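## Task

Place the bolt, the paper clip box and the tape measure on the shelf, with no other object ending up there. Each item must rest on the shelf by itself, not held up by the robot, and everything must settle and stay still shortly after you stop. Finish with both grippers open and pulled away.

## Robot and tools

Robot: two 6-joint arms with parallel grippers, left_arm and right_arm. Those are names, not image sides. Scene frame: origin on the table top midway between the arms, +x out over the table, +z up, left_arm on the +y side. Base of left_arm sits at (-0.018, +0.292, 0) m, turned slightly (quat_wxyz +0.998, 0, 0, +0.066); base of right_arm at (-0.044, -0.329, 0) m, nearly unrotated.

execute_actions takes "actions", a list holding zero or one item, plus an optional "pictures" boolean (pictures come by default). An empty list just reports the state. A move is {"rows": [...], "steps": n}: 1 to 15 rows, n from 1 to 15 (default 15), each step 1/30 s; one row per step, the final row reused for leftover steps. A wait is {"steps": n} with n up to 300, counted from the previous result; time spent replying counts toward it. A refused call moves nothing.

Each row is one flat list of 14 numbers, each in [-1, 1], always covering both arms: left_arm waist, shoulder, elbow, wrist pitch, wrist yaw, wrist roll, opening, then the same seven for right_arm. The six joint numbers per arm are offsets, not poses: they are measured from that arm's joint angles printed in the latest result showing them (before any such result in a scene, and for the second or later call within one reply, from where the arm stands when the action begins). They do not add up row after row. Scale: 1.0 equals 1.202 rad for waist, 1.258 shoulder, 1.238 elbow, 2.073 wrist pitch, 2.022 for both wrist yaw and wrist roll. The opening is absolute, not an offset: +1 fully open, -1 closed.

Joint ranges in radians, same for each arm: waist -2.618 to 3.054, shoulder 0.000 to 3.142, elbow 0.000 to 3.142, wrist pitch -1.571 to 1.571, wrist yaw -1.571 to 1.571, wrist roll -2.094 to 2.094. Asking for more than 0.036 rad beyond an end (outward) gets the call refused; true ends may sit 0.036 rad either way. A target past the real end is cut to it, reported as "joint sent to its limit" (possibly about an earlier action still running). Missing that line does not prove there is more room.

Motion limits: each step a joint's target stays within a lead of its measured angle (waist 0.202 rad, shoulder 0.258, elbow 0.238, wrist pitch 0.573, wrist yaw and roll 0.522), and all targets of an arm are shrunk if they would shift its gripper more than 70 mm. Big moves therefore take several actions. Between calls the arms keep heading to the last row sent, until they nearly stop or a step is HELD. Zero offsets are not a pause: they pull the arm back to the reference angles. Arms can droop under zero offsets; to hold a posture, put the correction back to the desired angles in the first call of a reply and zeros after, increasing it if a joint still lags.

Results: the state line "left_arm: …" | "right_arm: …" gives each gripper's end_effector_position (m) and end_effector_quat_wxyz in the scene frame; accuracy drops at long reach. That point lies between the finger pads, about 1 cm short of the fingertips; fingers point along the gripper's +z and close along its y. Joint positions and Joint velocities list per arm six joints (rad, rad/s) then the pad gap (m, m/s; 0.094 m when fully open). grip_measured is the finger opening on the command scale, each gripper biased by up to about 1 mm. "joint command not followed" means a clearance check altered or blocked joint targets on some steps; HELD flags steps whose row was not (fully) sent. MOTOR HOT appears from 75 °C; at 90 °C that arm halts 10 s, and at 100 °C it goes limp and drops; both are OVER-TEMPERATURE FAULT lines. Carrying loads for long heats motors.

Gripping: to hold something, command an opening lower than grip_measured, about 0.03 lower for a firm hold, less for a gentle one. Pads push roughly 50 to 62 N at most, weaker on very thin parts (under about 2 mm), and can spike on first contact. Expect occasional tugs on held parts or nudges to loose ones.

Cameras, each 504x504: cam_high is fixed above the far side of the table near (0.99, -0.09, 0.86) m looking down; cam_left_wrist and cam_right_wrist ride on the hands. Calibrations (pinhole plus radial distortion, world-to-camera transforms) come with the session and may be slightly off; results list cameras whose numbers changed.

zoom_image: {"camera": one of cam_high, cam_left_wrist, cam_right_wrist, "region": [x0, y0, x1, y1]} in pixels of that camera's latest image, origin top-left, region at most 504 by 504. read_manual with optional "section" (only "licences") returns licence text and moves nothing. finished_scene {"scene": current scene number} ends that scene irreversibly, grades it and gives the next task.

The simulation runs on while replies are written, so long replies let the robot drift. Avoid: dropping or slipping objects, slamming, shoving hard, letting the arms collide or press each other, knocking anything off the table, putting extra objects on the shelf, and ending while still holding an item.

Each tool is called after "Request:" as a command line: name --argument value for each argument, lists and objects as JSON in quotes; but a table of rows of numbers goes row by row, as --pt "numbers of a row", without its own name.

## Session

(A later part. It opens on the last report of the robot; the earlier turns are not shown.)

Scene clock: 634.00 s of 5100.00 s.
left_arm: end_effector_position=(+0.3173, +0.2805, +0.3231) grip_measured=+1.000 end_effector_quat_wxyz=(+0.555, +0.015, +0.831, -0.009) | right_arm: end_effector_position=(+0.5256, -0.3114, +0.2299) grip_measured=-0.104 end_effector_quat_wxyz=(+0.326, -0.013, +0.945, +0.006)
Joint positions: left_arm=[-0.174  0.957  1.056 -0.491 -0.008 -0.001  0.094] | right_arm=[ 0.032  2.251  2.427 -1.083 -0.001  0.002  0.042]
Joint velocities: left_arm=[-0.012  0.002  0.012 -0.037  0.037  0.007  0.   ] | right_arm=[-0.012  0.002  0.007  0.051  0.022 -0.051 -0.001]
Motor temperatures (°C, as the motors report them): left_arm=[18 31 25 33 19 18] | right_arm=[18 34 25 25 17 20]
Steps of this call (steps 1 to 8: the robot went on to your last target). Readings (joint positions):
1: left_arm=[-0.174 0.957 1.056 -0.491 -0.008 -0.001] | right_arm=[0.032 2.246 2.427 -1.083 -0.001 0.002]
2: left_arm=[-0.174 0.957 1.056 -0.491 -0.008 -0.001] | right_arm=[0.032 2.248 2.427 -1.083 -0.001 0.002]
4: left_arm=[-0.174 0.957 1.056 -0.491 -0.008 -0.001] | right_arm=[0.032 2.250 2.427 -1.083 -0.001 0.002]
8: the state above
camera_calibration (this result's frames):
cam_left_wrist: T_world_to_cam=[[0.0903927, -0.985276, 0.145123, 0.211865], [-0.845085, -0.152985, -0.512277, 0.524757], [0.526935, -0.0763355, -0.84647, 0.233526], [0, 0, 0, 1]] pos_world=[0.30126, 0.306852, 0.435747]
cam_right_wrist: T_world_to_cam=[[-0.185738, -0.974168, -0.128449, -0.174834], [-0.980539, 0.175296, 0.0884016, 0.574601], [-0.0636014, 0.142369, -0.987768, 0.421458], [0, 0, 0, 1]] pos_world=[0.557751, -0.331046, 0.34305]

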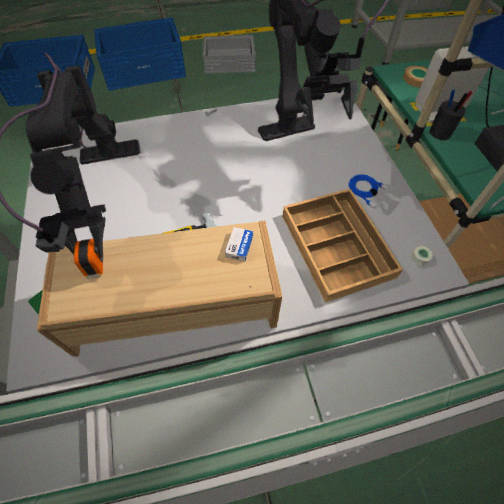

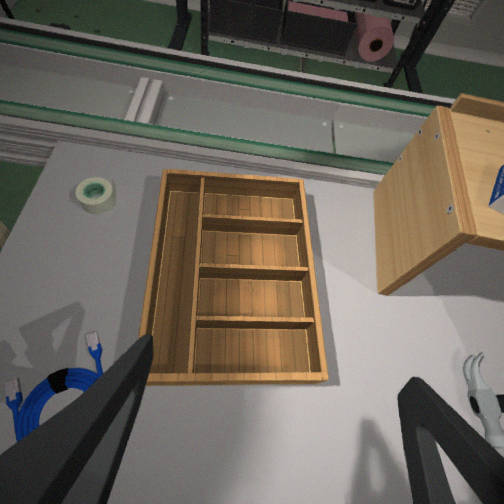

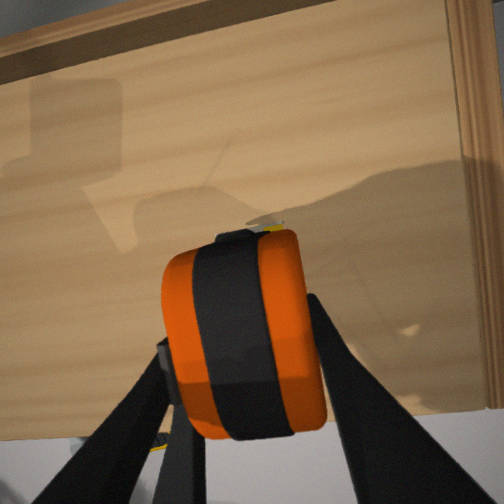

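Request:
zoom_image --camera "cam_right_wrist" --region '[190, 170, 350, 290]'

Request:
zoom_image --camera "cam_high" --region '[40, 200, 140, 290]'

Region (190, 170, 350, 290) of cam_right_wrist's 504x504 image, scaled by 3.150, with more detail than that image has; it fills the top 378 rows of this view, and the rest is white.

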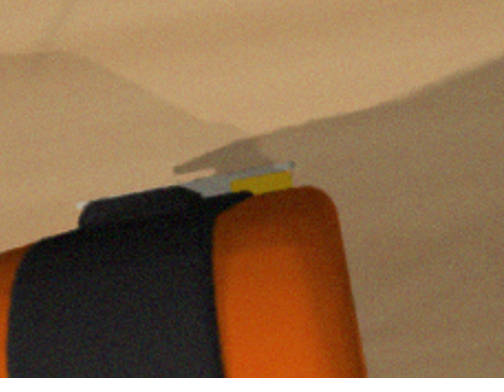

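Region (40, 200, 140, 290) of cam_high's 504x504 image, scaled by 5.040, with more detail than that image has; it fills the top 454 rows of this view, and the rest is white.

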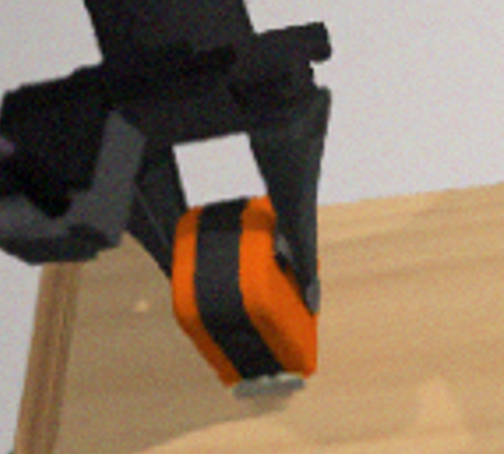

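Request:
execute_actions --actions '[{"rows": [[0,0,0,0,0,0,1,0,-0.009,0.025,0.02,0,0,-0.14],[0,0,0,0,0,0,1,0,-0.007,0.025,0.021,0,0,-0.14],[0,0,0,0,0,0,1,0,-0.005,0.025,0.022,0,0,-0.14],[0,0,0,0,0,0,1,0,-0.003,0.025,0.023,0,0,-0.14],[0,0,0,0,0,0,1,0,-0.0015,0.025,0.024,0,0,-0.14],[0,0,0,0,0,0,1,0,0,0.025,0.025,0,0,-0.14],[0,0,0,0,0,0,1,0,0.0015,0.025,0.026,0,0,-0.14],[0,0,0,0,0,0,1,0,0.003,0.025,0.026,0,0,-0.14],[0,0,0,0,0,0,1,0,0.0045,0.025,0.026,0,0,-0.14],[0,0,0,0,0,0,1,0,0.006,0.025,0.026,0,0,-0.14],[0,0,0,0,0,0,1,0,0.0075,0.025,0.026,0,0,-0.14]], "steps": 15}]' --pictures false

Request:
execute_actions --actions '[{"steps": 6}]'

Request:
zoom_image --camera "cam_right_wrist" --region '[190, 170, 350, 290]'

Scene clock: 648.03 s of 5100.00 s.
left_arm: end_effector_position=(+0.3173, +0.2805, +0.3231) grip_measured=+1.000 end_effector_quat_wxyz=(+0.555, +0.015, +0.831, -0.009) | right_arm: end_effector_position=(+0.5292, -0.3113, +0.2221) grip_measured=-0.104 end_effector_quat_wxyz=(+0.322, -0.013, +0.947, +0.006)
Joint positions: left_arm=[-0.174  0.957  1.056 -0.491 -0.008 -0.001  0.094] | right_arm=[ 0.032  2.268  2.427 -1.074 -0.001  0.002  0.042]
Joint velocities: left_arm=[-0.007  0.012 -0.002 -0.022 -0.037  0.022  0.   ] | right_arm=[-0.017  0.002  0.007  0.022 -0.022  0.037 -0.   ]
Motor temperatures (°C, as the motors report them): left_arm=[18 30 25 33 19 18] | right_arm=[18 35 25 26 17 20]
Steps of this call (steps 1 to 15: the robot went on to your last target; steps 16 to 90: nothing new was sent; then 10.53 s passed at rest; steps 91 to 105: all 15 steps of this action). Readings (joint positions):
91: left_arm=[-0.174 0.957 1.056 -0.491 -0.008 -0.001] | right_arm=[0.032 2.251 2.427 -1.083 -0.001 0.002]
92: left_arm=[-0.174 0.957 1.056 -0.491 -0.008 -0.001] | right_arm=[0.032 2.251 2.427 -1.083 -0.001 0.002]
94: left_arm=[-0.174 0.957 1.056 -0.491 -0.008 -0.001] | right_arm=[0.032 2.251 2.427 -1.083 -0.001 0.002]
98: left_arm=[-0.174 0.957 1.056 -0.491 -0.008 -0.001] | right_arm=[0.032 2.253 2.427 -1.081 -0.001 0.002]
105: the state above

Scene clock: 648.23 s of 5100.00 s.
left_arm: end_effector_position=(+0.3173, +0.2805, +0.3231) grip_measured=+1.000 end_effector_quat_wxyz=(+0.555, +0.015, +0.831, -0.009) | right_arm: end_effector_position=(+0.5296, -0.3113, +0.2222) grip_measured=-0.104 end_effector_quat_wxyz=(+0.323, -0.013, +0.946, +0.006)
Joint positions: left_arm=[-0.174  0.957  1.056 -0.491 -0.008 -0.001  0.094] | right_arm=[ 0.032  2.268  2.427 -1.072 -0.001  0.002  0.042]
Joint velocities: left_arm=[ 0.007 -0.012 -0.017 -0.022 -0.037 -0.066  0.   ] | right_arm=[ 0.007 -0.002  0.002 -0.022 -0.051 -0.081 -0.001]
Motor temperatures (°C, as the motors report them): left_arm=[18 30 25 33 19 18] | right_arm=[18 35 25 26 17 20]
Steps of this call (steps 1 to 6: the robot went on to your last target). Readings (joint positions):
1: left_arm=[-0.174 0.957 1.056 -0.491 -0.008 -0.001] | right_arm=[0.032 2.268 2.427 -1.073 -0.001 0.002]
2: left_arm=[-0.174 0.957 1.056 -0.491 -0.008 -0.001] | right_arm=[0.032 2.268 2.427 -1.073 -0.001 0.002]
4: left_arm=[-0.174 0.957 1.056 -0.491 -0.008 -0.001] | right_arm=[0.032 2.268 2.427 -1.072 -0.001 0.002]
6: the state above
camera_calibration (this result's frames):
cam_left_wrist: T_world_to_cam=[[0.0903927, -0.985276, 0.145123, 0.211865], [-0.845085, -0.152985, -0.512277, 0.524757], [0.526935, -0.0763355, -0.84647, 0.233526], [0, 0, 0, 1]] pos_world=[0.30126, 0.306852, 0.435747]
cam_right_wrist: T_world_to_cam=[[-0.186517, -0.97419, -0.127139, -0.174859], [-0.979981, 0.175313, 0.0943508, 0.577592], [-0.0696266, 0.142192, -0.987387, 0.417057], [0, 0, 0, 1]] pos_world=[0.562454, -0.330908, 0.335069]

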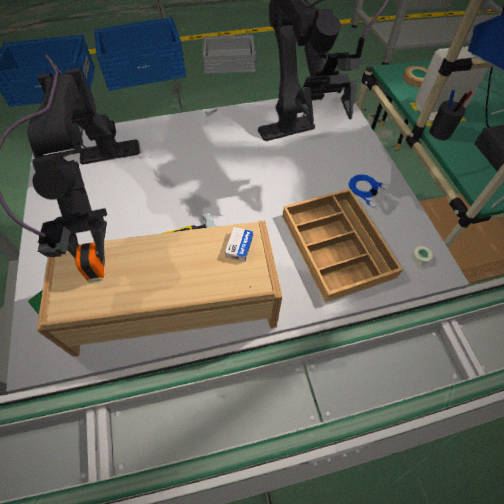

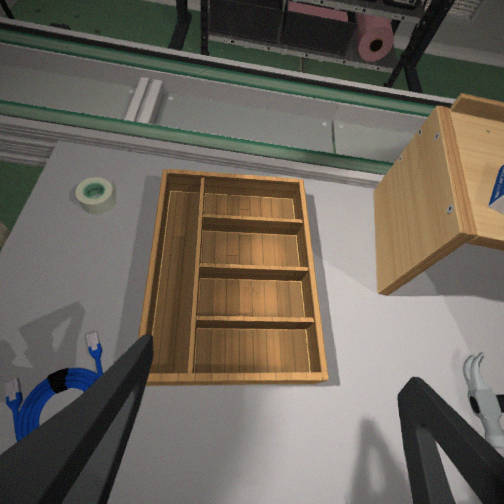

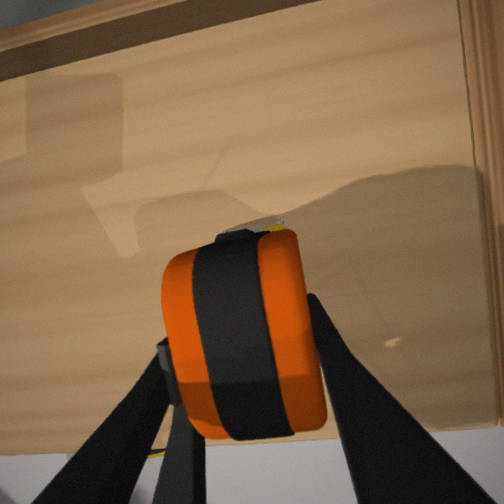

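Region (190, 170, 350, 290) of cam_right_wrist's 504x504 image, scaled by 3.150, with more detail than that image has; it fills the top 378 rows of this view, and the rest is white.

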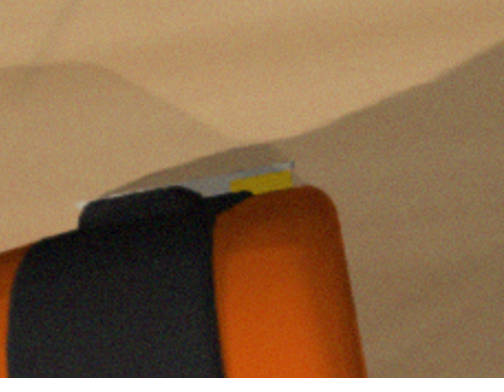

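Request:
execute_actions --actions '[{"rows": [[0,0,0,0,0,0,1,0,-0.008,0.02,0.015,0,0,-0.12],[0,0,0,0,0,0,1,0,-0.01,0.018,0.012,0,0,-0.09],[0,0,0,0,0,0,1,0,-0.012,0.016,0.01,0,0,-0.04],[0,0,0,0,0,0,1,0,-0.012,0.016,0.01,0,0,0.04],[0,0,0,0,0,0,1,0,-0.012,0.016,0.01,0,0,0.13],[0,0,0,0,0,0,1,0,-0.012,0.016,0.01,0,0,0.23],[0,0,0,0,0,0,1,0,-0.014,0.016,0.01,0,0,0.33],[0,0,0,0,0,0,1,0,-0.022,0.016,0.01,0,0,0.42],[0,0,0,0,0,0,1,0,-0.034,0.015,0.01,0,0,0.5],[0,0,0,0,0,0,1,0,-0.05,0.012,0.008,0,0,0.5],[0,0,0,0,0,0,1,0,-0.068,0.006,0.006,0,0,0.5],[0,0,0,0,0,0,1,0,-0.088,-0.002,0.004,0,0,0.5],[0,0,0,0,0,0,1,0,-0.108,-0.012,0.002,0,0,0.5],[0,0,0,0,0,0,1,0,-0.126,-0.022,0,0,0,0.5],[0,0,0,0,0,0,1,0,-0.14,-0.03,0,0,0,0.5]], "steps": 15}]' --pictures false

Request:
execute_actions --actions '[{"steps": 8}]'

Scene clock: 666.63 s of 5100.00 s.
left_arm: end_effector_position=(+0.3173, +0.2805, +0.3231) grip_measured=+1.000 end_effector_quat_wxyz=(+0.555, +0.015, +0.831, -0.009) | right_arm: end_effector_position=(+0.5179, -0.3117, +0.2660) grip_measured=+0.497 end_effector_quat_wxyz=(+0.360, -0.013, +0.933, +0.006)
Joint positions: left_arm=[-0.174  0.957  1.056 -0.491 -0.008 -0.001  0.094] | right_arm=[ 0.032  2.176  2.407 -1.064 -0.001  0.002  0.07 ]
Joint velocities: left_arm=[ 0.017 -0.007 -0.017  0.037 -0.022 -0.066  0.   ] | right_arm=[-0.022 -0.779 -0.217 -0.022  0.007  0.037 -0.   ]
Motor temperatures (°C, as the motors report them): left_arm=[18 29 25 33 19 18] | right_arm=[18 35 25 26 17 20]
Steps of this call (steps 1 to 15: the robot went on to your last target; steps 16 to 90: nothing new was sent; then 14.90 s passed at rest; steps 91 to 105: all 15 steps of this action). Readings (joint positions):
91: left_arm=[-0.174 0.957 1.056 -0.491 -0.008 -0.001] | right_arm=[0.032 2.268 2.427 -1.072 -0.001 0.002]
92: left_arm=[-0.174 0.957 1.056 -0.491 -0.008 -0.001] | right_arm=[0.032 2.268 2.427 -1.072 -0.001 0.002]
94: left_arm=[-0.174 0.957 1.056 -0.491 -0.008 -0.001] | right_arm=[0.032 2.268 2.427 -1.071 -0.001 0.002]
98: left_arm=[-0.174 0.957 1.056 -0.491 -0.008 -0.001] | right_arm=[0.032 2.266 2.427 -1.062 -0.001 0.002]
105: the state above

Scene clock: 666.90 s of 5100.00 s.
left_arm: end_effector_position=(+0.3173, +0.2805, +0.3231) grip_measured=+1.000 end_effector_quat_wxyz=(+0.555, +0.015, +0.831, -0.009) | right_arm: end_effector_position=(+0.4993, -0.3122, +0.3248) grip_measured=+0.497 end_effector_quat_wxyz=(+0.413, -0.013, +0.911, +0.007)
Joint positions: left_arm=[-0.174  0.957  1.056 -0.491 -0.008 -0.001  0.094] | right_arm=[ 0.032  2.066  2.403 -1.058 -0.001  0.002  0.07 ]
Joint velocities: left_arm=[-0.012  0.002 -0.002  0.037 -0.066  0.037  0.   ] | right_arm=[-0.007 -0.007  0.002 -0.007  0.007 -0.007 -0.001]
Motor temperatures (°C, as the motors report them): left_arm=[18 29 25 33 19 18] | right_arm=[18 35 25 26 17 20]
Steps of this call (steps 1 to 8: the robot went on to your last target). Readings (joint positions):
1: left_arm=[-0.174 0.957 1.056 -0.491 -0.008 -0.001] | right_arm=[0.032 2.151 2.403 -1.065 -0.001 0.002]
2: left_arm=[-0.174 0.957 1.056 -0.491 -0.008 -0.001] | right_arm=[0.032 2.128 2.403 -1.065 -0.001 0.002]
4: left_arm=[-0.174 0.957 1.056 -0.491 -0.008 -0.001] | right_arm=[0.032 2.090 2.403 -1.062 -0.001 0.002]
8: the state above
camera_calibration (this result's frames):
cam_left_wrist: T_world_to_cam=[[0.0903927, -0.985276, 0.145123, 0.211865], [-0.845085, -0.152985, -0.512277, 0.524757], [0.526935, -0.0763355, -0.84647, 0.233526], [0, 0, 0, 1]] pos_world=[0.30126, 0.306852, 0.435747]
cam_right_wrist: T_world_to_cam=[[-0.158084, -0.973355, -0.166099, -0.16961], [-0.979948, 0.175314, -0.094695, 0.599773], [0.121291, 0.147798, -0.981552, 0.420924], [0, 0, 0, 1]] pos_world=[0.509879, -0.332452, 0.441782]

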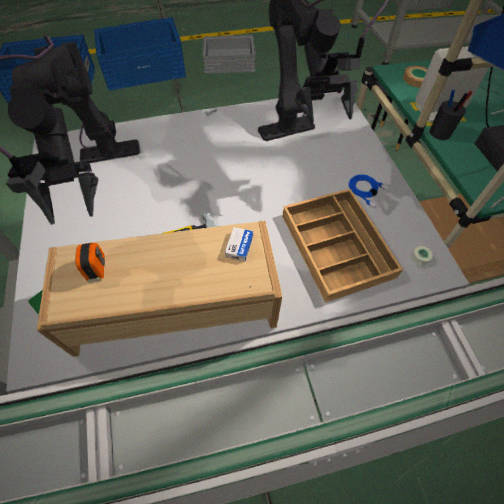

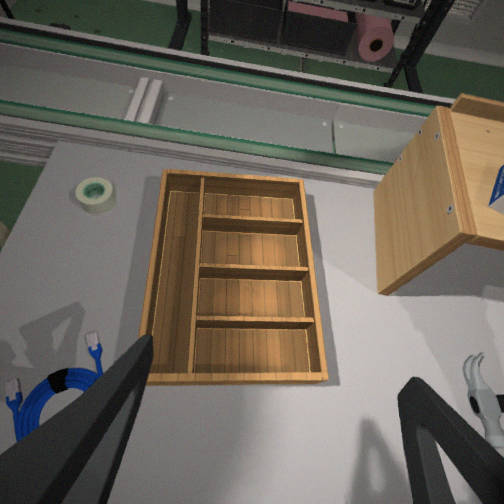

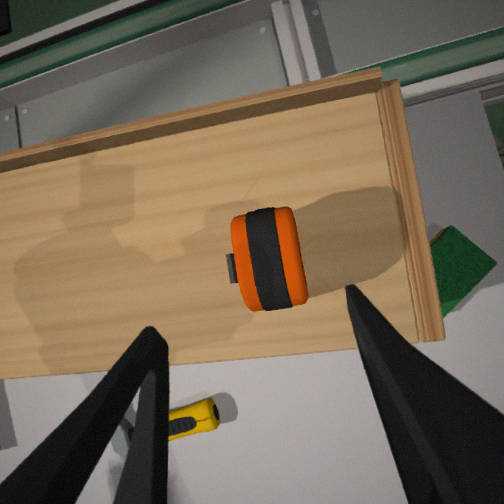

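Request:
execute_actions --actions '[{"rows": [[0,-0.01,-0.008,0,0,0,0.5,0,0,0,0,0,0,0.5],[0,0,0,0,0,0,1,0,0,0,0,0,0,0.5]], "steps": 1}]' --pictures false

action 0: the action has 2 rows but "steps" is 1. Give at most as many rows as steps.

Request:
execute_actions --actions '[{"rows": [[0,0,0,0,0,0,1,0.002,-0.01,-0.01,0,0,0,0.5],[0,0,0,0,0,0,1,0.01,-0.03,-0.03,0,0,0,0.5],[0,0,0,0,0,0,1,0.025,-0.06,-0.06,0,0,0,0.5],[0,0,0,0,0,0,1,0.048,-0.1,-0.1,0.003,0,0,0.5],[0,0,0,0,0,0,1,0.078,-0.145,-0.145,0.008,0,0,0.5],[0,0,0,0,0,0,1,0.115,-0.19,-0.195,0.014,0,0,0.5],[0,0,0,0,0,0,1,0.158,-0.235,-0.248,0.022,0,0,0.5],[0,0,0,0,0,0,1,0.205,-0.278,-0.302,0.031,0,0,0.5],[0,0,0,0,0,0,1,0.255,-0.318,-0.357,0.041,0,0,0.5],[0,0,0,0,0,0,1,0.305,-0.353,-0.412,0.052,0,0,0.5],[0,0,0,0,0,0,1,0.357,-0.383,-0.465,0.064,0,0,0.5],[0,0,0,0,0,0,1,0.41,-0.408,-0.517,0.077,0,0,0.5],[0,0,0,0,0,0,1,0.463,-0.428,-0.567,0.09,0,0,0.5],[0,0,0,0,0,0,1,0.516,-0.444,-0.615,0.104,0,0,0.5],[0,0,0,0,0,0,1,0.57,-0.457,-0.66,0.118,0,0,0.5]], "steps": 15}]' --pictures false

Request:
execute_actions --actions '[{"rows": [[0,0,0,0,0,0,1,0.18,-0.04,-0.13,0.07,0,0,0.5],[0,0,0,0,0,0,1,0.235,-0.048,-0.17,0.085,0,0,0.5],[0,0,0,0,0,0,1,0.29,-0.055,-0.21,0.1,0,0,0.5],[0,0,0,0,0,0,1,0.345,-0.061,-0.25,0.115,0,0,0.5],[0,0,0,0,0,0,1,0.4,-0.066,-0.287,0.13,0,0,0.5],[0,0,0,0,0,0,1,0.455,-0.07,-0.322,0.144,0,0,0.5],[0,0,0,0,0,0,1,0.51,-0.074,-0.355,0.157,0,0,0.5],[0,0,0,0,0,0,1,0.565,-0.077,-0.386,0.169,0,0,0.5],[0,0,0,0,0,0,1,0.62,-0.08,-0.415,0.18,0,0,0.5],[0,0,0,0,0,0,1,0.675,-0.082,-0.44,0.19,0,0,0.5],[0,0,0,0,0,0,1,0.73,-0.084,-0.462,0.198,0,0,0.5],[0,0,0,0,0,0,1,0.785,-0.085,-0.48,0.204,0,0,0.5],[0,0,0,0,0,0,1,0.84,-0.085,-0.495,0.208,0,0,0.5],[0,0,0,0,0,0,1,0.89,-0.085,-0.505,0.21,0,0,0.5],[0,0,0,0,0,0,1,0.93,-0.085,-0.51,0.21,0,0,0.5]], "steps": 15}]' --pictures false

Scene clock: 688.50 s of 5100.00 s.
left_arm: end_effector_position=(+0.3173, +0.2805, +0.3231) grip_measured=+1.000 end_effector_quat_wxyz=(+0.555, +0.015, +0.831, -0.009) | right_arm: end_effector_position=(+0.3244, -0.1054, +0.3329) grip_measured=+0.497 end_effector_quat_wxyz=(+0.409, -0.242, +0.873, +0.113)
Joint positions: left_arm=[-0.174  0.957  1.056 -0.491 -0.008 -0.001  0.094] | right_arm=[ 0.547  1.544  1.753 -0.904  0.003  0.002  0.07 ]
Joint velocities: left_arm=[-0.007 -0.002 -0.007  0.007 -0.007 -0.007  0.   ] | right_arm=[ 1.853 -1.048 -1.702  0.637 -0.095 -0.022  0.   ]
Motor temperatures (°C, as the motors report them): left_arm=[18 28 25 34 18 18] | right_arm=[18 33 24 25 17 20]
Steps of this call (steps 1 to 30: the robot went on to your last target; steps 31 to 90: nothing new was sent; then 18.10 s passed at rest; steps 91 to 105: all 15 steps of this action). Readings (joint positions):
91: left_arm=[-0.174 0.957 1.056 -0.491 -0.008 -0.001] | right_arm=[0.032 2.085 2.403 -1.058 -0.001 0.002]
92: left_arm=[-0.174 0.957 1.056 -0.491 -0.008 -0.001] | right_arm=[0.032 2.080 2.397 -1.056 -0.001 0.002]
94: left_arm=[-0.174 0.957 1.056 -0.491 -0.008 -0.001] | right_arm=[0.040 2.043 2.345 -1.049 -0.000 0.002]
98: left_arm=[-0.174 0.957 1.056 -0.491 -0.008 -0.001] | right_arm=[0.142 1.879 2.157 -1.037 0.006 0.002]
105: the state above

Scene clock: 689.00 s of 5100.00 s.
left_arm: end_effector_position=(+0.3173, +0.2805, +0.3231) grip_measured=+1.000 end_effector_quat_wxyz=(+0.555, +0.015, +0.831, -0.009) | right_arm: end_effector_position=(-0.0418, +0.0786, +0.1690) grip_measured=+0.498 end_effector_quat_wxyz=(-0.245, +0.661, -0.667, -0.243)
Joint positions: left_arm=[-0.174  0.957  1.056 -0.491 -0.008 -0.001  0.094] | right_arm=[ 1.566  1.479  1.147 -0.533  0.001  0.002  0.07 ]
Joint velocities: left_arm=[ 0.002 -0.012 -0.017 -0.066 -0.066  0.007  0.   ] | right_arm=[ 1.941 -0.012 -0.427  0.286 -0.022 -0.037 -0.   ]
Motor temperatures (°C, as the motors report them): left_arm=[18 28 25 34 18 18] | right_arm=[18 33 24 25 17 20]
Steps of this call (steps 1 to 15: all 15 steps of this action). Readings (joint positions):
1: left_arm=[-0.174 0.957 1.056 -0.491 -0.008 -0.001] | right_arm=[0.615 1.515 1.701 -0.883 0.002 0.002]
2: left_arm=[-0.174 0.957 1.056 -0.491 -0.008 -0.001] | right_arm=[0.684 1.498 1.657 -0.857 0.002 0.002]
4: left_arm=[-0.174 0.957 1.056 -0.491 -0.008 -0.001] | right_arm=[0.817 1.481 1.571 -0.792 0.001 0.002]
8: left_arm=[-0.174 0.957 1.056 -0.491 -0.008 -0.001] | right_arm=[1.074 1.479 1.382 -0.669 0.002 0.002]
15: the state above

Request:
execute_actions --actions '[{"rows": [[0,0,0,0,0,0,1,0.086,-0.034,-0.023,0.031,0,0,0.5],[0,0,0,0,0,0,1,0.096,-0.035,-0.03,0.03,0,0,0.5],[0,0,0,0,0,0,1,0.112,-0.037,-0.041,0.029,0,0,0.5],[0,0,0,0,0,0,1,0.132,-0.039,-0.055,0.028,0,0,0.5],[0,0,0,0,0,0,1,0.155,-0.041,-0.071,0.027,0,0,0.5],[0,0,0,0,0,0,1,0.179,-0.043,-0.088,0.026,0,0,0.5],[0,0,0,0,0,0,1,0.203,-0.045,-0.105,0.025,0,0,0.5],[0,0,0,0,0,0,1,0.225,-0.047,-0.121,0.024,0,0,0.5],[0,0,0,0,0,0,1,0.244,-0.049,-0.134,0.023,0,0,0.5],[0,0,0,0,0,0,1,0.258,-0.05,-0.144,0.022,0,0,0.5],[0,0,0,0,0,0,1,0.267,-0.051,-0.15,0.022,0,0,0.5],[0,0,0,0,0,0,1,0.27,-0.051,-0.152,0.022,0,0,0.5]], "steps": 15}]' --pictures false

Request:
execute_actions --actions '[{"steps": 5}]'

Scene clock: 697.80 s of 5100.00 s.
left_arm: end_effector_position=(+0.3173, +0.2805, +0.3231) grip_measured=+1.000 end_effector_quat_wxyz=(+0.555, +0.015, +0.831, -0.009) | right_arm: end_effector_position=(-0.1620, +0.0240, +0.1189) grip_measured=+0.498 end_effector_quat_wxyz=(-0.175, +0.772, -0.559, -0.245)
Joint positions: left_arm=[-0.174  0.957  1.056 -0.491 -0.008 -0.001  0.094] | right_arm=[ 1.891  1.436  0.964 -0.487 -0.003  0.002  0.07 ]
Joint velocities: left_arm=[-0.012 -0.012 -0.022  0.022  0.066 -0.037  0.   ] | right_arm=[-0.002 -0.012  0.007 -0.154  0.037 -0.022  0.001]
Motor temperatures (°C, as the motors report them): left_arm=[18 28 25 34 18 18] | right_arm=[18 32 24 25 17 20]
Steps of this call (steps 1 to 30: the robot went on to your last target; steps 31 to 90: nothing new was sent; then 5.30 s passed at rest; steps 91 to 105: all 15 steps of this action). Readings (joint positions):
91: left_arm=[-0.174 0.957 1.056 -0.491 -0.008 -0.001] | right_arm=[1.671 1.452 1.128 -0.475 -0.010 0.002]
92: left_arm=[-0.174 0.957 1.056 -0.491 -0.008 -0.001] | right_arm=[1.671 1.452 1.128 -0.475 -0.010 0.002]
94: left_arm=[-0.174 0.957 1.056 -0.491 -0.008 -0.001] | right_arm=[1.682 1.450 1.120 -0.469 -0.006 0.002]
98: left_arm=[-0.174 0.957 1.056 -0.491 -0.008 -0.001] | right_arm=[1.778 1.437 1.056 -0.462 -0.001 0.002]
105: the state above

Scene clock: 697.97 s of 5100.00 s.
left_arm: end_effector_position=(+0.3173, +0.2805, +0.3231) grip_measured=+1.000 end_effector_quat_wxyz=(+0.555, +0.015, +0.831, -0.009) | right_arm: end_effector_position=(-0.1620, +0.0239, +0.1189) grip_measured=+0.498 end_effector_quat_wxyz=(-0.175, +0.772, -0.559, -0.245)
Joint positions: left_arm=[-0.174  0.957  1.056 -0.491 -0.008 -0.001  0.094] | right_arm=[ 1.891  1.436  0.964 -0.488 -0.003  0.002  0.07 ]
Joint velocities: left_arm=[ 0.007 -0.007  0.022 -0.066 -0.022  0.037  0.   ] | right_arm=[ 0.022 -0.002  0.002 -0.007 -0.007  0.081  0.001]
Motor temperatures (°C, as the motors report them): left_arm=[18 28 25 34 18 18] | right_arm=[18 32 24 25 17 20]
Steps of this call (steps 1 to 5: the robot went on to your last target). Readings (joint positions):
1: left_arm=[-0.174 0.957 1.056 -0.491 -0.008 -0.001] | right_arm=[1.891 1.436 0.964 -0.488 -0.003 0.002]
2: left_arm=[-0.174 0.957 1.056 -0.491 -0.008 -0.001] | right_arm=[1.891 1.436 0.964 -0.488 -0.003 0.002]
4: left_arm=[-0.174 0.957 1.056 -0.491 -0.008 -0.001] | right_arm=[1.891 1.436 0.964 -0.488 -0.003 0.002]
5: the state above
camera_calibration (this result's frames):
cam_left_wrist: T_world_to_cam=[[0.0903927, -0.985276, 0.145123, 0.211865], [-0.845085, -0.152985, -0.512277, 0.524757], [0.526935, -0.0763355, -0.84647, 0.233526], [0, 0, 0, 1]] pos_world=[0.30126, 0.306852, 0.435747]
cam_right_wrist: T_world_to_cam=[[0.988373, 0.0946723, -0.11898, 0.173362], [0.111015, -0.984019, 0.139223, 0.0499512], [-0.103898, -0.150813, -0.983087, 0.220213], [0, 0, 0, 1]] pos_world=[-0.154012, 0.0659513, 0.230161]

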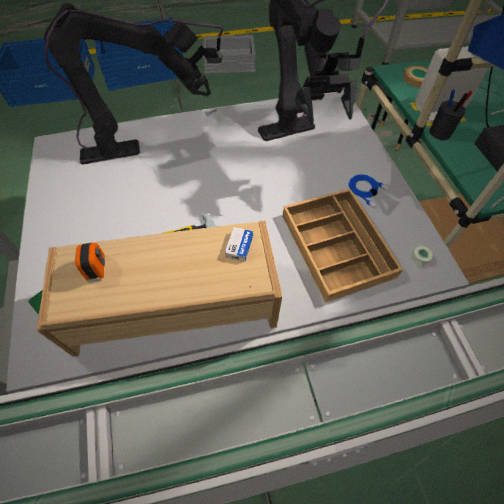

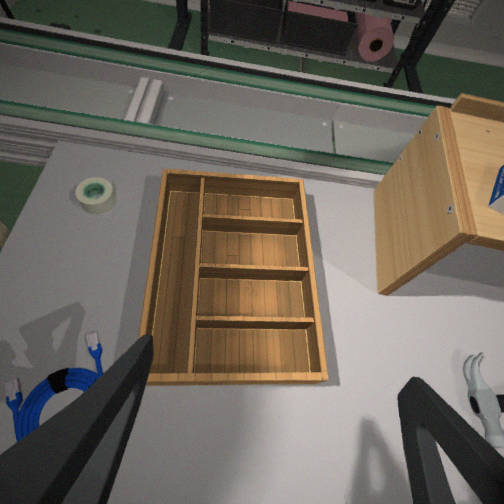

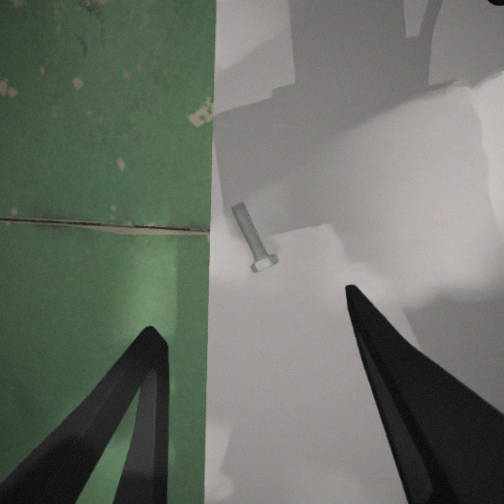

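Request:
zoom_image --camera "cam_right_wrist" --region '[195, 185, 315, 285]'

Region (195, 185, 315, 285) of cam_right_wrist's 504x504 image, scaled by 4.200, with more detail than that image has.

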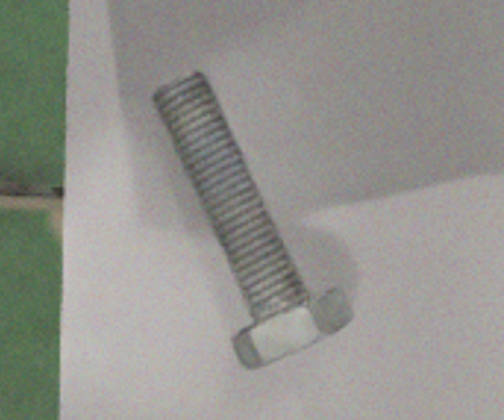

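Request:
execute_actions --actions '[{"rows": [[0,0,0,0,0,0,1,-0.002,-0.01,0.005,0.005,-0.004,-0.006,0.48],[0,0,0,0,0,0,1,-0.005,-0.003,0.01,0.012,-0.011,-0.018,0.44],[0,0,0,0,0,0,1,-0.008,0.008,0.015,0.021,-0.02,-0.033,0.4],[0,0,0,0,0,0,1,-0.011,0.023,0.02,0.031,-0.029,-0.049,0.36],[0,0,0,0,0,0,1,-0.015,0.041,0.024,0.041,-0.038,-0.065,0.32],[0,0,0,0,0,0,1,-0.018,0.061,0.028,0.05,-0.047,-0.08,0.28],[0,0,0,0,0,0,1,-0.021,0.082,0.031,0.058,-0.055,-0.093,0.24],[0,0,0,0,0,0,1,-0.024,0.104,0.034,0.064,-0.061,-0.103,0.2],[0,0,0,0,0,0,1,-0.026,0.125,0.036,0.069,-0.065,-0.11,0.16],[0,0,0,0,0,0,1,-0.028,0.145,0.038,0.072,-0.068,-0.115,0.12],[0,0,0,0,0,0,1,-0.03,0.163,0.039,0.072,-0.068,-0.115,0.08],[0,0,0,0,0,0,1,-0.031,0.179,0.039,0.072,-0.068,-0.115,0.05],[0,0,0,0,0,0,1,-0.031,0.191,0.039,0.072,-0.068,-0.115,0.02],[0,0,0,0,0,0,1,-0.031,0.199,0.039,0.072,-0.068,-0.115,0],[0,0,0,0,0,0,1,-0.031,0.203,0.039,0.072,-0.068,-0.115,0]], "steps": 15}]' --pictures false

Request:
execute_actions --actions '[{"steps": 10}]'

Scene clock: 750.00 s of 5100.00 s.
left_arm: end_effector_position=(+0.3173, +0.2805, +0.3231) grip_measured=+1.000 end_effector_quat_wxyz=(+0.555, +0.015, +0.831, -0.009) | right_arm: end_effector_position=(-0.1785, +0.0495, +0.0606) grip_measured=+0.005 end_effector_quat_wxyz=(-0.137, +0.832, -0.485, -0.232)
Joint positions: left_arm=[-0.174  0.957  1.056 -0.491 -0.008 -0.001  0.094] | right_arm=[ 1.862  1.676  0.995 -0.356 -0.114 -0.197  0.047]
Joint velocities: left_arm=[-0.007 -0.017  0.002  0.007 -0.051 -0.066  0.   ] | right_arm=[-0.012  0.457 -0.002 -0.037 -0.11  -0.212 -0.004]
Motor temperatures (°C, as the motors report them): left_arm=[18 28 25 34 18 18] | right_arm=[18 29 24 25 17 20]
Steps of this call (steps 1 to 15: the robot went on to your last target; steps 16 to 90: nothing new was sent; then 48.53 s passed at rest; steps 91 to 105: all 15 steps of this action). Readings (joint positions):
91: left_arm=[-0.174 0.957 1.056 -0.491 -0.008 -0.001] | right_arm=[1.891 1.436 0.964 -0.487 -0.003 0.001]
92: left_arm=[-0.174 0.957 1.056 -0.491 -0.008 -0.001] | right_arm=[1.891 1.436 0.964 -0.486 -0.005 -0.003]
94: left_arm=[-0.174 0.957 1.056 -0.491 -0.008 -0.001] | right_arm=[1.890 1.437 0.964 -0.474 -0.018 -0.026]
98: left_arm=[-0.174 0.957 1.056 -0.491 -0.008 -0.001] | right_arm=[1.877 1.497 0.982 -0.417 -0.064 -0.107]
105: the state above

Scene clock: 750.33 s of 5100.00 s.
left_arm: end_effector_position=(+0.3173, +0.2805, +0.3231) grip_measured=+1.000 end_effector_quat_wxyz=(+0.555, +0.015, +0.831, -0.009) | right_arm: end_effector_position=(-0.1805, +0.0491, +0.0531) grip_measured=+0.003 end_effector_quat_wxyz=(-0.130, +0.840, -0.475, -0.229)
Joint positions: left_arm=[-0.174  0.957  1.056 -0.491 -0.008 -0.001  0.094] | right_arm=[ 1.861  1.699  0.995 -0.348 -0.126 -0.219  0.047]
Joint velocities: left_arm=[ 0.002  0.002  0.007  0.007  0.081 -0.037  0.   ] | right_arm=[-0.002 -0.002  0.002  0.081 -0.051  0.037 -0.002]
Motor temperatures (°C, as the motors report them): left_arm=[18 28 25 34 18 18] | right_arm=[18 29 24 25 17 20]
Steps of this call (steps 1 to 10: the robot went on to your last target). Readings (joint positions):
1: left_arm=[-0.174 0.957 1.056 -0.491 -0.008 -0.001] | right_arm=[1.861 1.689 0.995 -0.356 -0.116 -0.202]
2: left_arm=[-0.174 0.957 1.056 -0.491 -0.008 -0.001] | right_arm=[1.861 1.697 0.995 -0.356 -0.119 -0.205]
4: left_arm=[-0.174 0.957 1.056 -0.491 -0.008 -0.001] | right_arm=[1.861 1.699 0.995 -0.356 -0.122 -0.211]
8: left_arm=[-0.174 0.957 1.056 -0.491 -0.008 -0.001] | right_arm=[1.861 1.699 0.995 -0.349 -0.126 -0.217]
10: the state above
camera_calibration (this result's frames):
cam_left_wrist: T_world_to_cam=[[0.0903927, -0.985276, 0.145123, 0.211865], [-0.845085, -0.152985, -0.512277, 0.524757], [0.526935, -0.0763355, -0.84647, 0.233526], [0, 0, 0, 1]] pos_world=[0.30126, 0.306852, 0.435747]
cam_right_wrist: T_world_to_cam=[[0.948238, 0.302458, -0.0967619, 0.162831], [0.316604, -0.924045, 0.214248, 0.116151], [-0.0246114, -0.233793, -0.971975, 0.175185], [0, 0, 0, 1]] pos_world=[-0.186865, 0.0990362, 0.161146]

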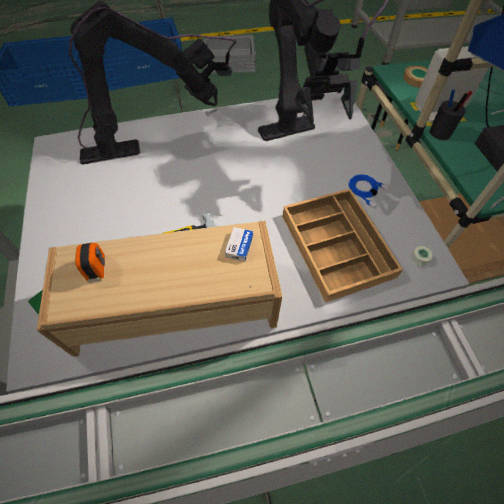

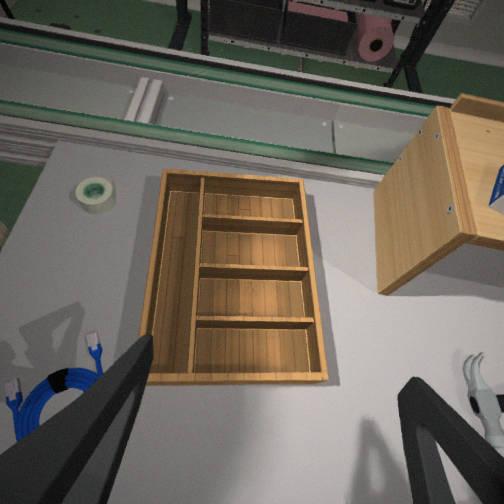

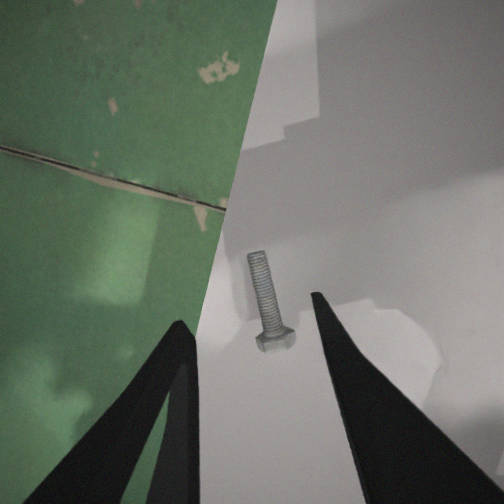

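Request:
execute_actions --actions '[]'

Scene clock: 778.23 s of 5100.00 s.
left_arm: end_effector_position=(+0.3173, +0.2805, +0.3231) grip_measured=+1.000 end_effector_quat_wxyz=(+0.555, +0.015, +0.831, -0.009) | right_arm: end_effector_position=(-0.1808, +0.0493, +0.0532) grip_measured=+0.003 end_effector_quat_wxyz=(-0.130, +0.840, -0.474, -0.230)
Joint positions: left_arm=[-0.174  0.957  1.056 -0.491 -0.008 -0.001  0.094] | right_arm=[ 1.861  1.699  0.995 -0.347 -0.128 -0.221  0.047]
Joint velocities: left_arm=[ 0.002  0.012  0.007  0.007 -0.007 -0.007  0.   ] | right_arm=[ 0.007  0.007 -0.007  0.022 -0.051 -0.022 -0.002]
Motor temperatures (°C, as the motors report them): left_arm=[18 27 25 35 18 18] | right_arm=[18 30 24 25 17 20]
Steps of this call (steps 1 to 30: the robot went on to your last target; steps 31 to 90: nothing new was sent; then 24.90 s passed at rest). Readings (joint positions):
1: left_arm=[-0.174 0.957 1.056 -0.491 -0.008 -0.001] | right_arm=[1.861 1.699 0.995 -0.348 -0.127 -0.219]
2: left_arm=[-0.174 0.957 1.056 -0.491 -0.008 -0.001] | right_arm=[1.861 1.699 0.995 -0.348 -0.127 -0.219]
4: left_arm=[-0.174 0.957 1.056 -0.491 -0.008 -0.001] | right_arm=[1.861 1.699 0.995 -0.347 -0.127 -0.220]
8: left_arm=[-0.174 0.957 1.056 -0.491 -0.008 -0.001] | right_arm=[1.861 1.699 0.995 -0.347 -0.127 -0.221]
90: the state above
All arms were judged still, so your last target was given up. Only a new action makes them travel on or press farther. Fingers that are still opening or closing keep moving.
camera_calibration (this result's frames):
cam_left_wrist: T_world_to_cam=[[0.0903927, -0.985276, 0.145123, 0.211865], [-0.845085, -0.152985, -0.512277, 0.524757], [0.526935, -0.0763355, -0.84647, 0.233526], [0, 0, 0, 1]] pos_world=[0.30126, 0.306852, 0.435747]
cam_right_wrist: T_world_to_cam=[[0.947268, 0.305493, -0.0967388, 0.162784], [0.31952, -0.923376, 0.2128, 0.11692], [-0.0243174, -0.232488, -0.972295, 0.175382], [0, 0, 0, 1]] pos_world=[-0.187294, 0.0990058, 0.16139]

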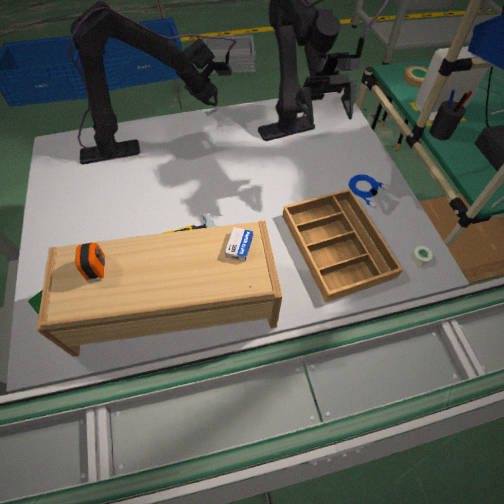

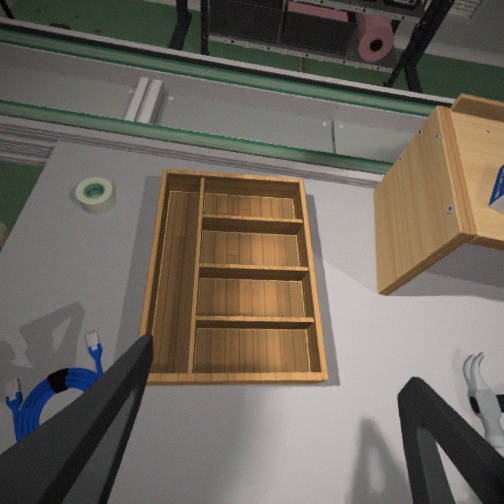

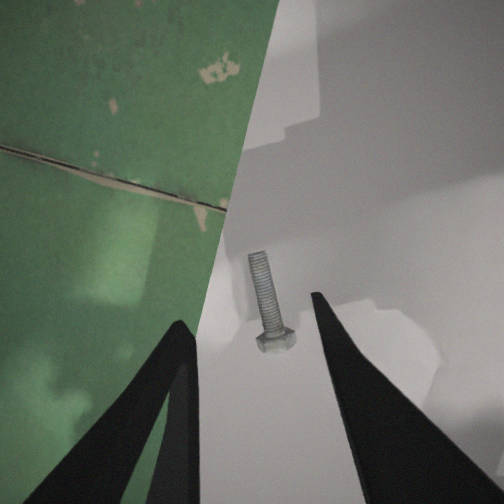

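Request:
execute_actions --actions '[{"rows":[ [0,0,0,0,0,0,1,-0.002,0.000,0.000,0.008,0,0,-0.03], [0,0,0,0,0,0,1,-0.004,0.001,-0.001,0.013,0,0,-0.06], [0,0,0,0,0,0,1,-0.006,0.003,-0.003,0.018,0,0,-0.09], [0,0,0,0,0,0,1,-0.008,0.006,-0.006,0.024,0,0,-0.12], [0,0,0,0,0,0,1,-0.010,0.010,-0.010,0.030,0,0,-0.15], [0,0,0,0,0,0,1,-0.010,0.014,-0.014,0.036,0,0,-0.18], [0,0,0,0,0,0,1,-0.010,0.018,-0.018,0.042,0,0,-0.21], [0,0,0,0,0,0,1,-0.010,0.022,-0.022,0.047,0,0,-0.25], [0,0,0,0,0,0,1,-0.010,0.026,-0.026,0.052,0,0,-0.25], [0,0,0,0,0,0,1,-0.010,0.030,-0.030,0.056,0,0,-0.25], [0,0,0,0,0,0,1,-0.010,0.034,-0.034,0.060,0,0,-0.25], [0,0,0,0,0,0,1,-0.010,0.037,-0.037,0.063,0,0,-0.25], [0,0,0,0,0,0,1,-0.010,0.039,-0.040,0.065,0,0,-0.25], [0,0,0,0,0,0,1,-0.010,0.041,-0.042,0.065,0,0,-0.25], [0,0,0,0,0,0,1,-0.010,0.041,-0.042,0.065,0,0,-0.25]],"steps":15}]' --pictures false

Request:
execute_actions --actions '[{"steps":10}]'

Scene clock: 821.67 s of 5100.00 s.
left_arm: end_effector_position=(+0.3173, +0.2805, +0.3231) grip_measured=+1.000 end_effector_quat_wxyz=(+0.555, +0.015, +0.831, -0.009) | right_arm: end_effector_position=(-0.1818, +0.0599, +0.0418) grip_measured=-0.247 end_effector_quat_wxyz=(-0.145, +0.835, -0.472, -0.244)
Joint positions: left_arm=[-0.174  0.957  1.056 -0.491 -0.008 -0.001  0.094] | right_arm=[ 1.856  1.737  0.964 -0.236 -0.128 -0.221  0.035]
Joint velocities: left_arm=[-0.037 -0.012 -0.002  0.022 -0.081 -0.022  0.   ] | right_arm=[ 0.007  0.115 -0.129  0.11  -0.007 -0.081  0.   ]
Motor temperatures (°C, as the motors report them): left_arm=[18 27 26 35 18 18] | right_arm=[18 30 25 24 17 20]
Steps of this call (steps 1 to 90: nothing new was sent; then 39.93 s passed at rest; steps 91 to 105: all 15 steps of this action). Readings (joint positions):
91: left_arm=[-0.174 0.957 1.056 -0.491 -0.008 -0.001] | right_arm=[1.861 1.699 0.995 -0.346 -0.128 -0.221]
92: left_arm=[-0.174 0.957 1.056 -0.491 -0.008 -0.001] | right_arm=[1.861 1.699 0.995 -0.344 -0.128 -0.221]
94: left_arm=[-0.174 0.957 1.056 -0.491 -0.008 -0.001] | right_arm=[1.861 1.699 0.995 -0.335 -0.128 -0.221]
98: left_arm=[-0.174 0.957 1.056 -0.491 -0.008 -0.001] | right_arm=[1.858 1.702 0.995 -0.299 -0.128 -0.221]
105: the state above

Scene clock: 822.00 s of 5100.00 s.
left_arm: end_effector_position=(+0.3173, +0.2805, +0.3231) grip_measured=+1.000 end_effector_quat_wxyz=(+0.555, +0.015, +0.831, -0.009) | right_arm: end_effector_position=(-0.1816, +0.0589, +0.0369) grip_measured=-0.247 end_effector_quat_wxyz=(-0.143, +0.835, -0.473, -0.242)
Joint positions: left_arm=[-0.174  0.957  1.056 -0.491 -0.008 -0.001  0.094] | right_arm=[ 1.856  1.745  0.955 -0.224 -0.128 -0.221  0.035]
Joint velocities: left_arm=[-0.012  0.002 -0.007  0.037 -0.081  0.051  0.   ] | right_arm=[ 0.012 -0.012 -0.017 -0.037 -0.051  0.022 -0.   ]
Motor temperatures (°C, as the motors report them): left_arm=[18 27 26 35 18 18] | right_arm=[18 30 25 24 17 20]
Steps of this call (steps 1 to 10: the robot went on to your last target). Readings (joint positions):
1: left_arm=[-0.174 0.957 1.056 -0.491 -0.008 -0.001] | right_arm=[1.856 1.740 0.960 -0.235 -0.128 -0.221]
2: left_arm=[-0.174 0.957 1.056 -0.491 -0.008 -0.001] | right_arm=[1.856 1.743 0.957 -0.234 -0.128 -0.221]
4: left_arm=[-0.174 0.957 1.056 -0.491 -0.008 -0.001] | right_arm=[1.856 1.745 0.955 -0.234 -0.128 -0.221]
8: left_arm=[-0.174 0.957 1.056 -0.491 -0.008 -0.001] | right_arm=[1.856 1.745 0.955 -0.226 -0.128 -0.221]
10: the state above
camera_calibration (this result's frames):
cam_left_wrist: T_world_to_cam=[[0.0903927, -0.985276, 0.145123, 0.211865], [-0.845085, -0.152985, -0.512277, 0.524757], [0.526935, -0.0763355, -0.84647, 0.233526], [0, 0, 0, 1]] pos_world=[0.30126, 0.306852, 0.435747]
cam_right_wrist: T_world_to_cam=[[0.947786, 0.304177, -0.0958049, 0.159091], [0.316931, -0.931802, 0.176919, 0.130857], [-0.0354566, -0.198045, -0.979552, 0.157963], [0, 0, 0, 1]] pos_world=[-0.186656, 0.104825, 0.146823]

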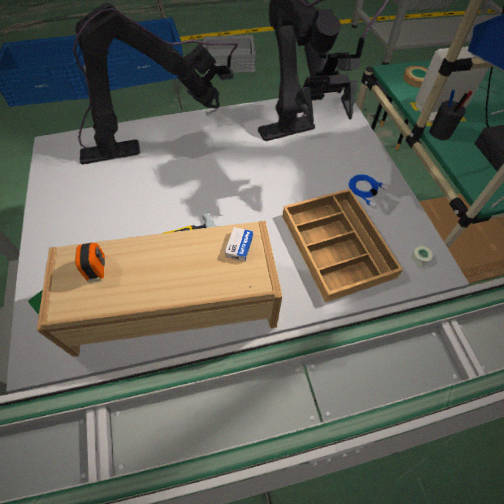

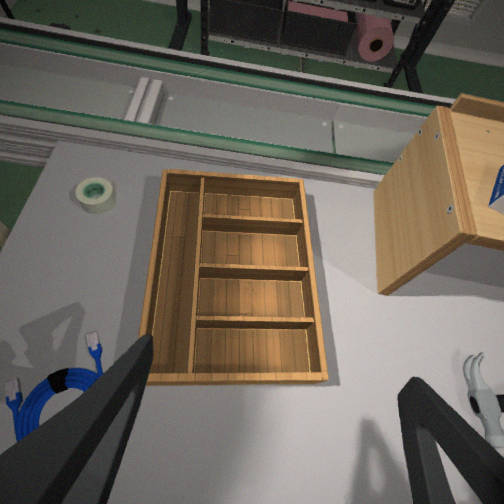

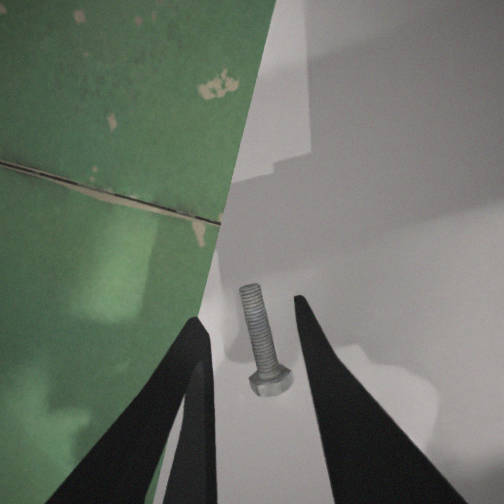

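Request:
execute_actions --actions '[{"rows":[ [0,0,0,0,0,0,1,0,0.004,-0.010,0.004,0,0,-0.25], [0,0,0,0,0,0,1,0,0.004,-0.013,0.004,0,0,-0.25], [0,0,0,0,0,0,1,0,0.005,-0.016,0.004,0,0,-0.25], [0,0,0,0,0,0,1,0,0.006,-0.019,0.004,0,0,-0.25], [0,0,0,0,0,0,1,0,0.008,-0.022,0.004,0,0,-0.25], [0,0,0,0,0,0,1,0,0.010,-0.025,0.004,0,0,-0.25], [0,0,0,0,0,0,1,0,0.012,-0.028,0.004,0,0,-0.25], [0,0,0,0,0,0,1,0,0.014,-0.030,0.004,0,0,-0.25], [0,0,0,0,0,0,1,0,0.016,-0.032,0.004,0,0,-0.25], [0,0,0,0,0,0,1,0,0.018,-0.033,0.004,0,0,-0.25], [0,0,0,0,0,0,1,0,0.019,-0.033,0.004,0,0,-0.25]],"steps":15}]' --pictures false

Request:
execute_actions --actions '[{"steps":8}]'

Scene clock: 832.77 s of 5100.00 s.
left_arm: end_effector_position=(+0.3173, +0.2805, +0.3231) grip_measured=+1.000 end_effector_quat_wxyz=(+0.555, +0.015, +0.831, -0.009) | right_arm: end_effector_position=(-0.1791, +0.0505, +0.0235) grip_measured=-0.247 end_effector_quat_wxyz=(-0.132, +0.839, -0.476, -0.231)
Joint positions: left_arm=[-0.174  0.957  1.056 -0.491 -0.008 -0.001  0.094] | right_arm=[ 1.856  1.76   0.929 -0.216 -0.128 -0.221  0.035]
Joint velocities: left_arm=[ 0.002 -0.002 -0.012 -0.022 -0.051 -0.037  0.   ] | right_arm=[-0.007  0.022 -0.002  0.007  0.022  0.066 -0.001]
Motor temperatures (°C, as the motors report them): left_arm=[18 27 26 35 18 18] | right_arm=[18 30 24 25 17 20]
Steps of this call (steps 1 to 30: the robot went on to your last target; steps 31 to 90: nothing new was sent; then 7.27 s passed at rest; steps 91 to 105: all 15 steps of this action). Readings (joint positions):
91: left_arm=[-0.174 0.957 1.056 -0.491 -0.008 -0.001] | right_arm=[1.856 1.745 0.955 -0.220 -0.128 -0.221]
92: left_arm=[-0.174 0.957 1.056 -0.491 -0.008 -0.001] | right_arm=[1.856 1.745 0.955 -0.220 -0.128 -0.221]
94: left_arm=[-0.174 0.957 1.056 -0.491 -0.008 -0.001] | right_arm=[1.856 1.745 0.955 -0.220 -0.128 -0.221]
98: left_arm=[-0.174 0.957 1.056 -0.491 -0.008 -0.001] | right_arm=[1.856 1.745 0.946 -0.216 -0.128 -0.221]
105: the state above

Scene clock: 833.03 s of 5100.00 s.
left_arm: end_effector_position=(+0.3173, +0.2805, +0.3231) grip_measured=+1.000 end_effector_quat_wxyz=(+0.555, +0.015, +0.831, -0.009) | right_arm: end_effector_position=(-0.1791, +0.0503, +0.0231) grip_measured=-0.247 end_effector_quat_wxyz=(-0.132, +0.839, -0.476, -0.230)
Joint positions: left_arm=[-0.174  0.957  1.056 -0.491 -0.008 -0.001  0.094] | right_arm=[ 1.856  1.761  0.929 -0.216 -0.128 -0.221  0.035]
Joint velocities: left_arm=[-0.012 -0.002  0.002 -0.051  0.007 -0.022  0.   ] | right_arm=[-0.022 -0.012 -0.022 -0.007 -0.037 -0.007 -0.   ]
Motor temperatures (°C, as the motors report them): left_arm=[18 27 26 35 18 18] | right_arm=[18 30 24 25 17 20]
Steps of this call (steps 1 to 8: the robot went on to your last target). Readings (joint positions):
1: left_arm=[-0.174 0.957 1.056 -0.491 -0.008 -0.001] | right_arm=[1.856 1.761 0.929 -0.216 -0.128 -0.221]
2: left_arm=[-0.174 0.957 1.056 -0.491 -0.008 -0.001] | right_arm=[1.856 1.761 0.929 -0.216 -0.128 -0.221]
4: left_arm=[-0.174 0.957 1.056 -0.491 -0.008 -0.001] | right_arm=[1.856 1.761 0.929 -0.216 -0.128 -0.221]
8: the state above
camera_calibration (this result's frames):
cam_left_wrist: T_world_to_cam=[[0.0903927, -0.985276, 0.145123, 0.211865], [-0.845085, -0.152985, -0.512277, 0.524757], [0.526935, -0.0763355, -0.84647, 0.233526], [0, 0, 0, 1]] pos_world=[0.30126, 0.306852, 0.435747]
cam_right_wrist: T_world_to_cam=[[0.948699, 0.301039, -0.0966751, 0.158347], [0.315094, -0.925492, 0.210193, 0.123135], [-0.0261957, -0.229871, -0.972868, 0.145887], [0, 0, 0, 1]] pos_world=[-0.185201, 0.099827, 0.131355]

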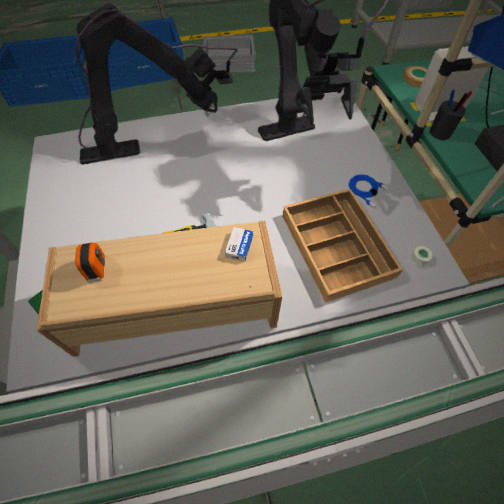

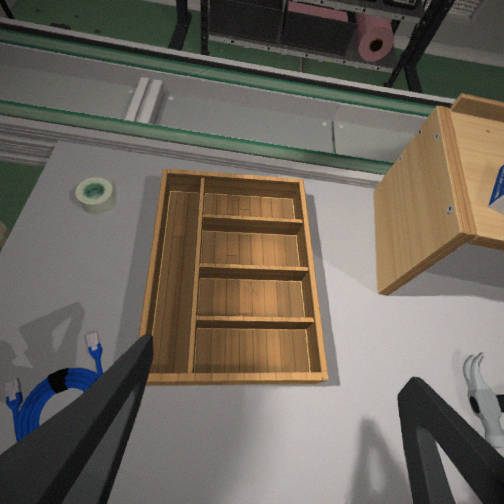

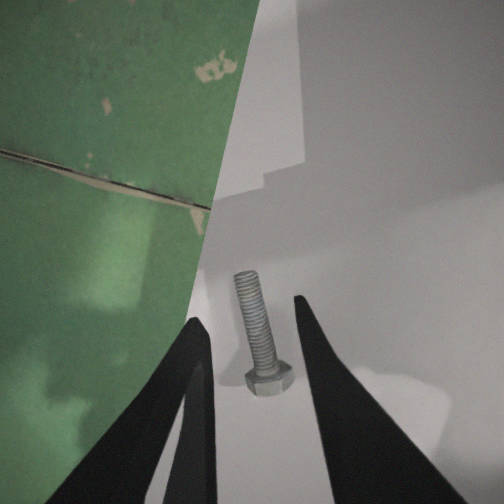

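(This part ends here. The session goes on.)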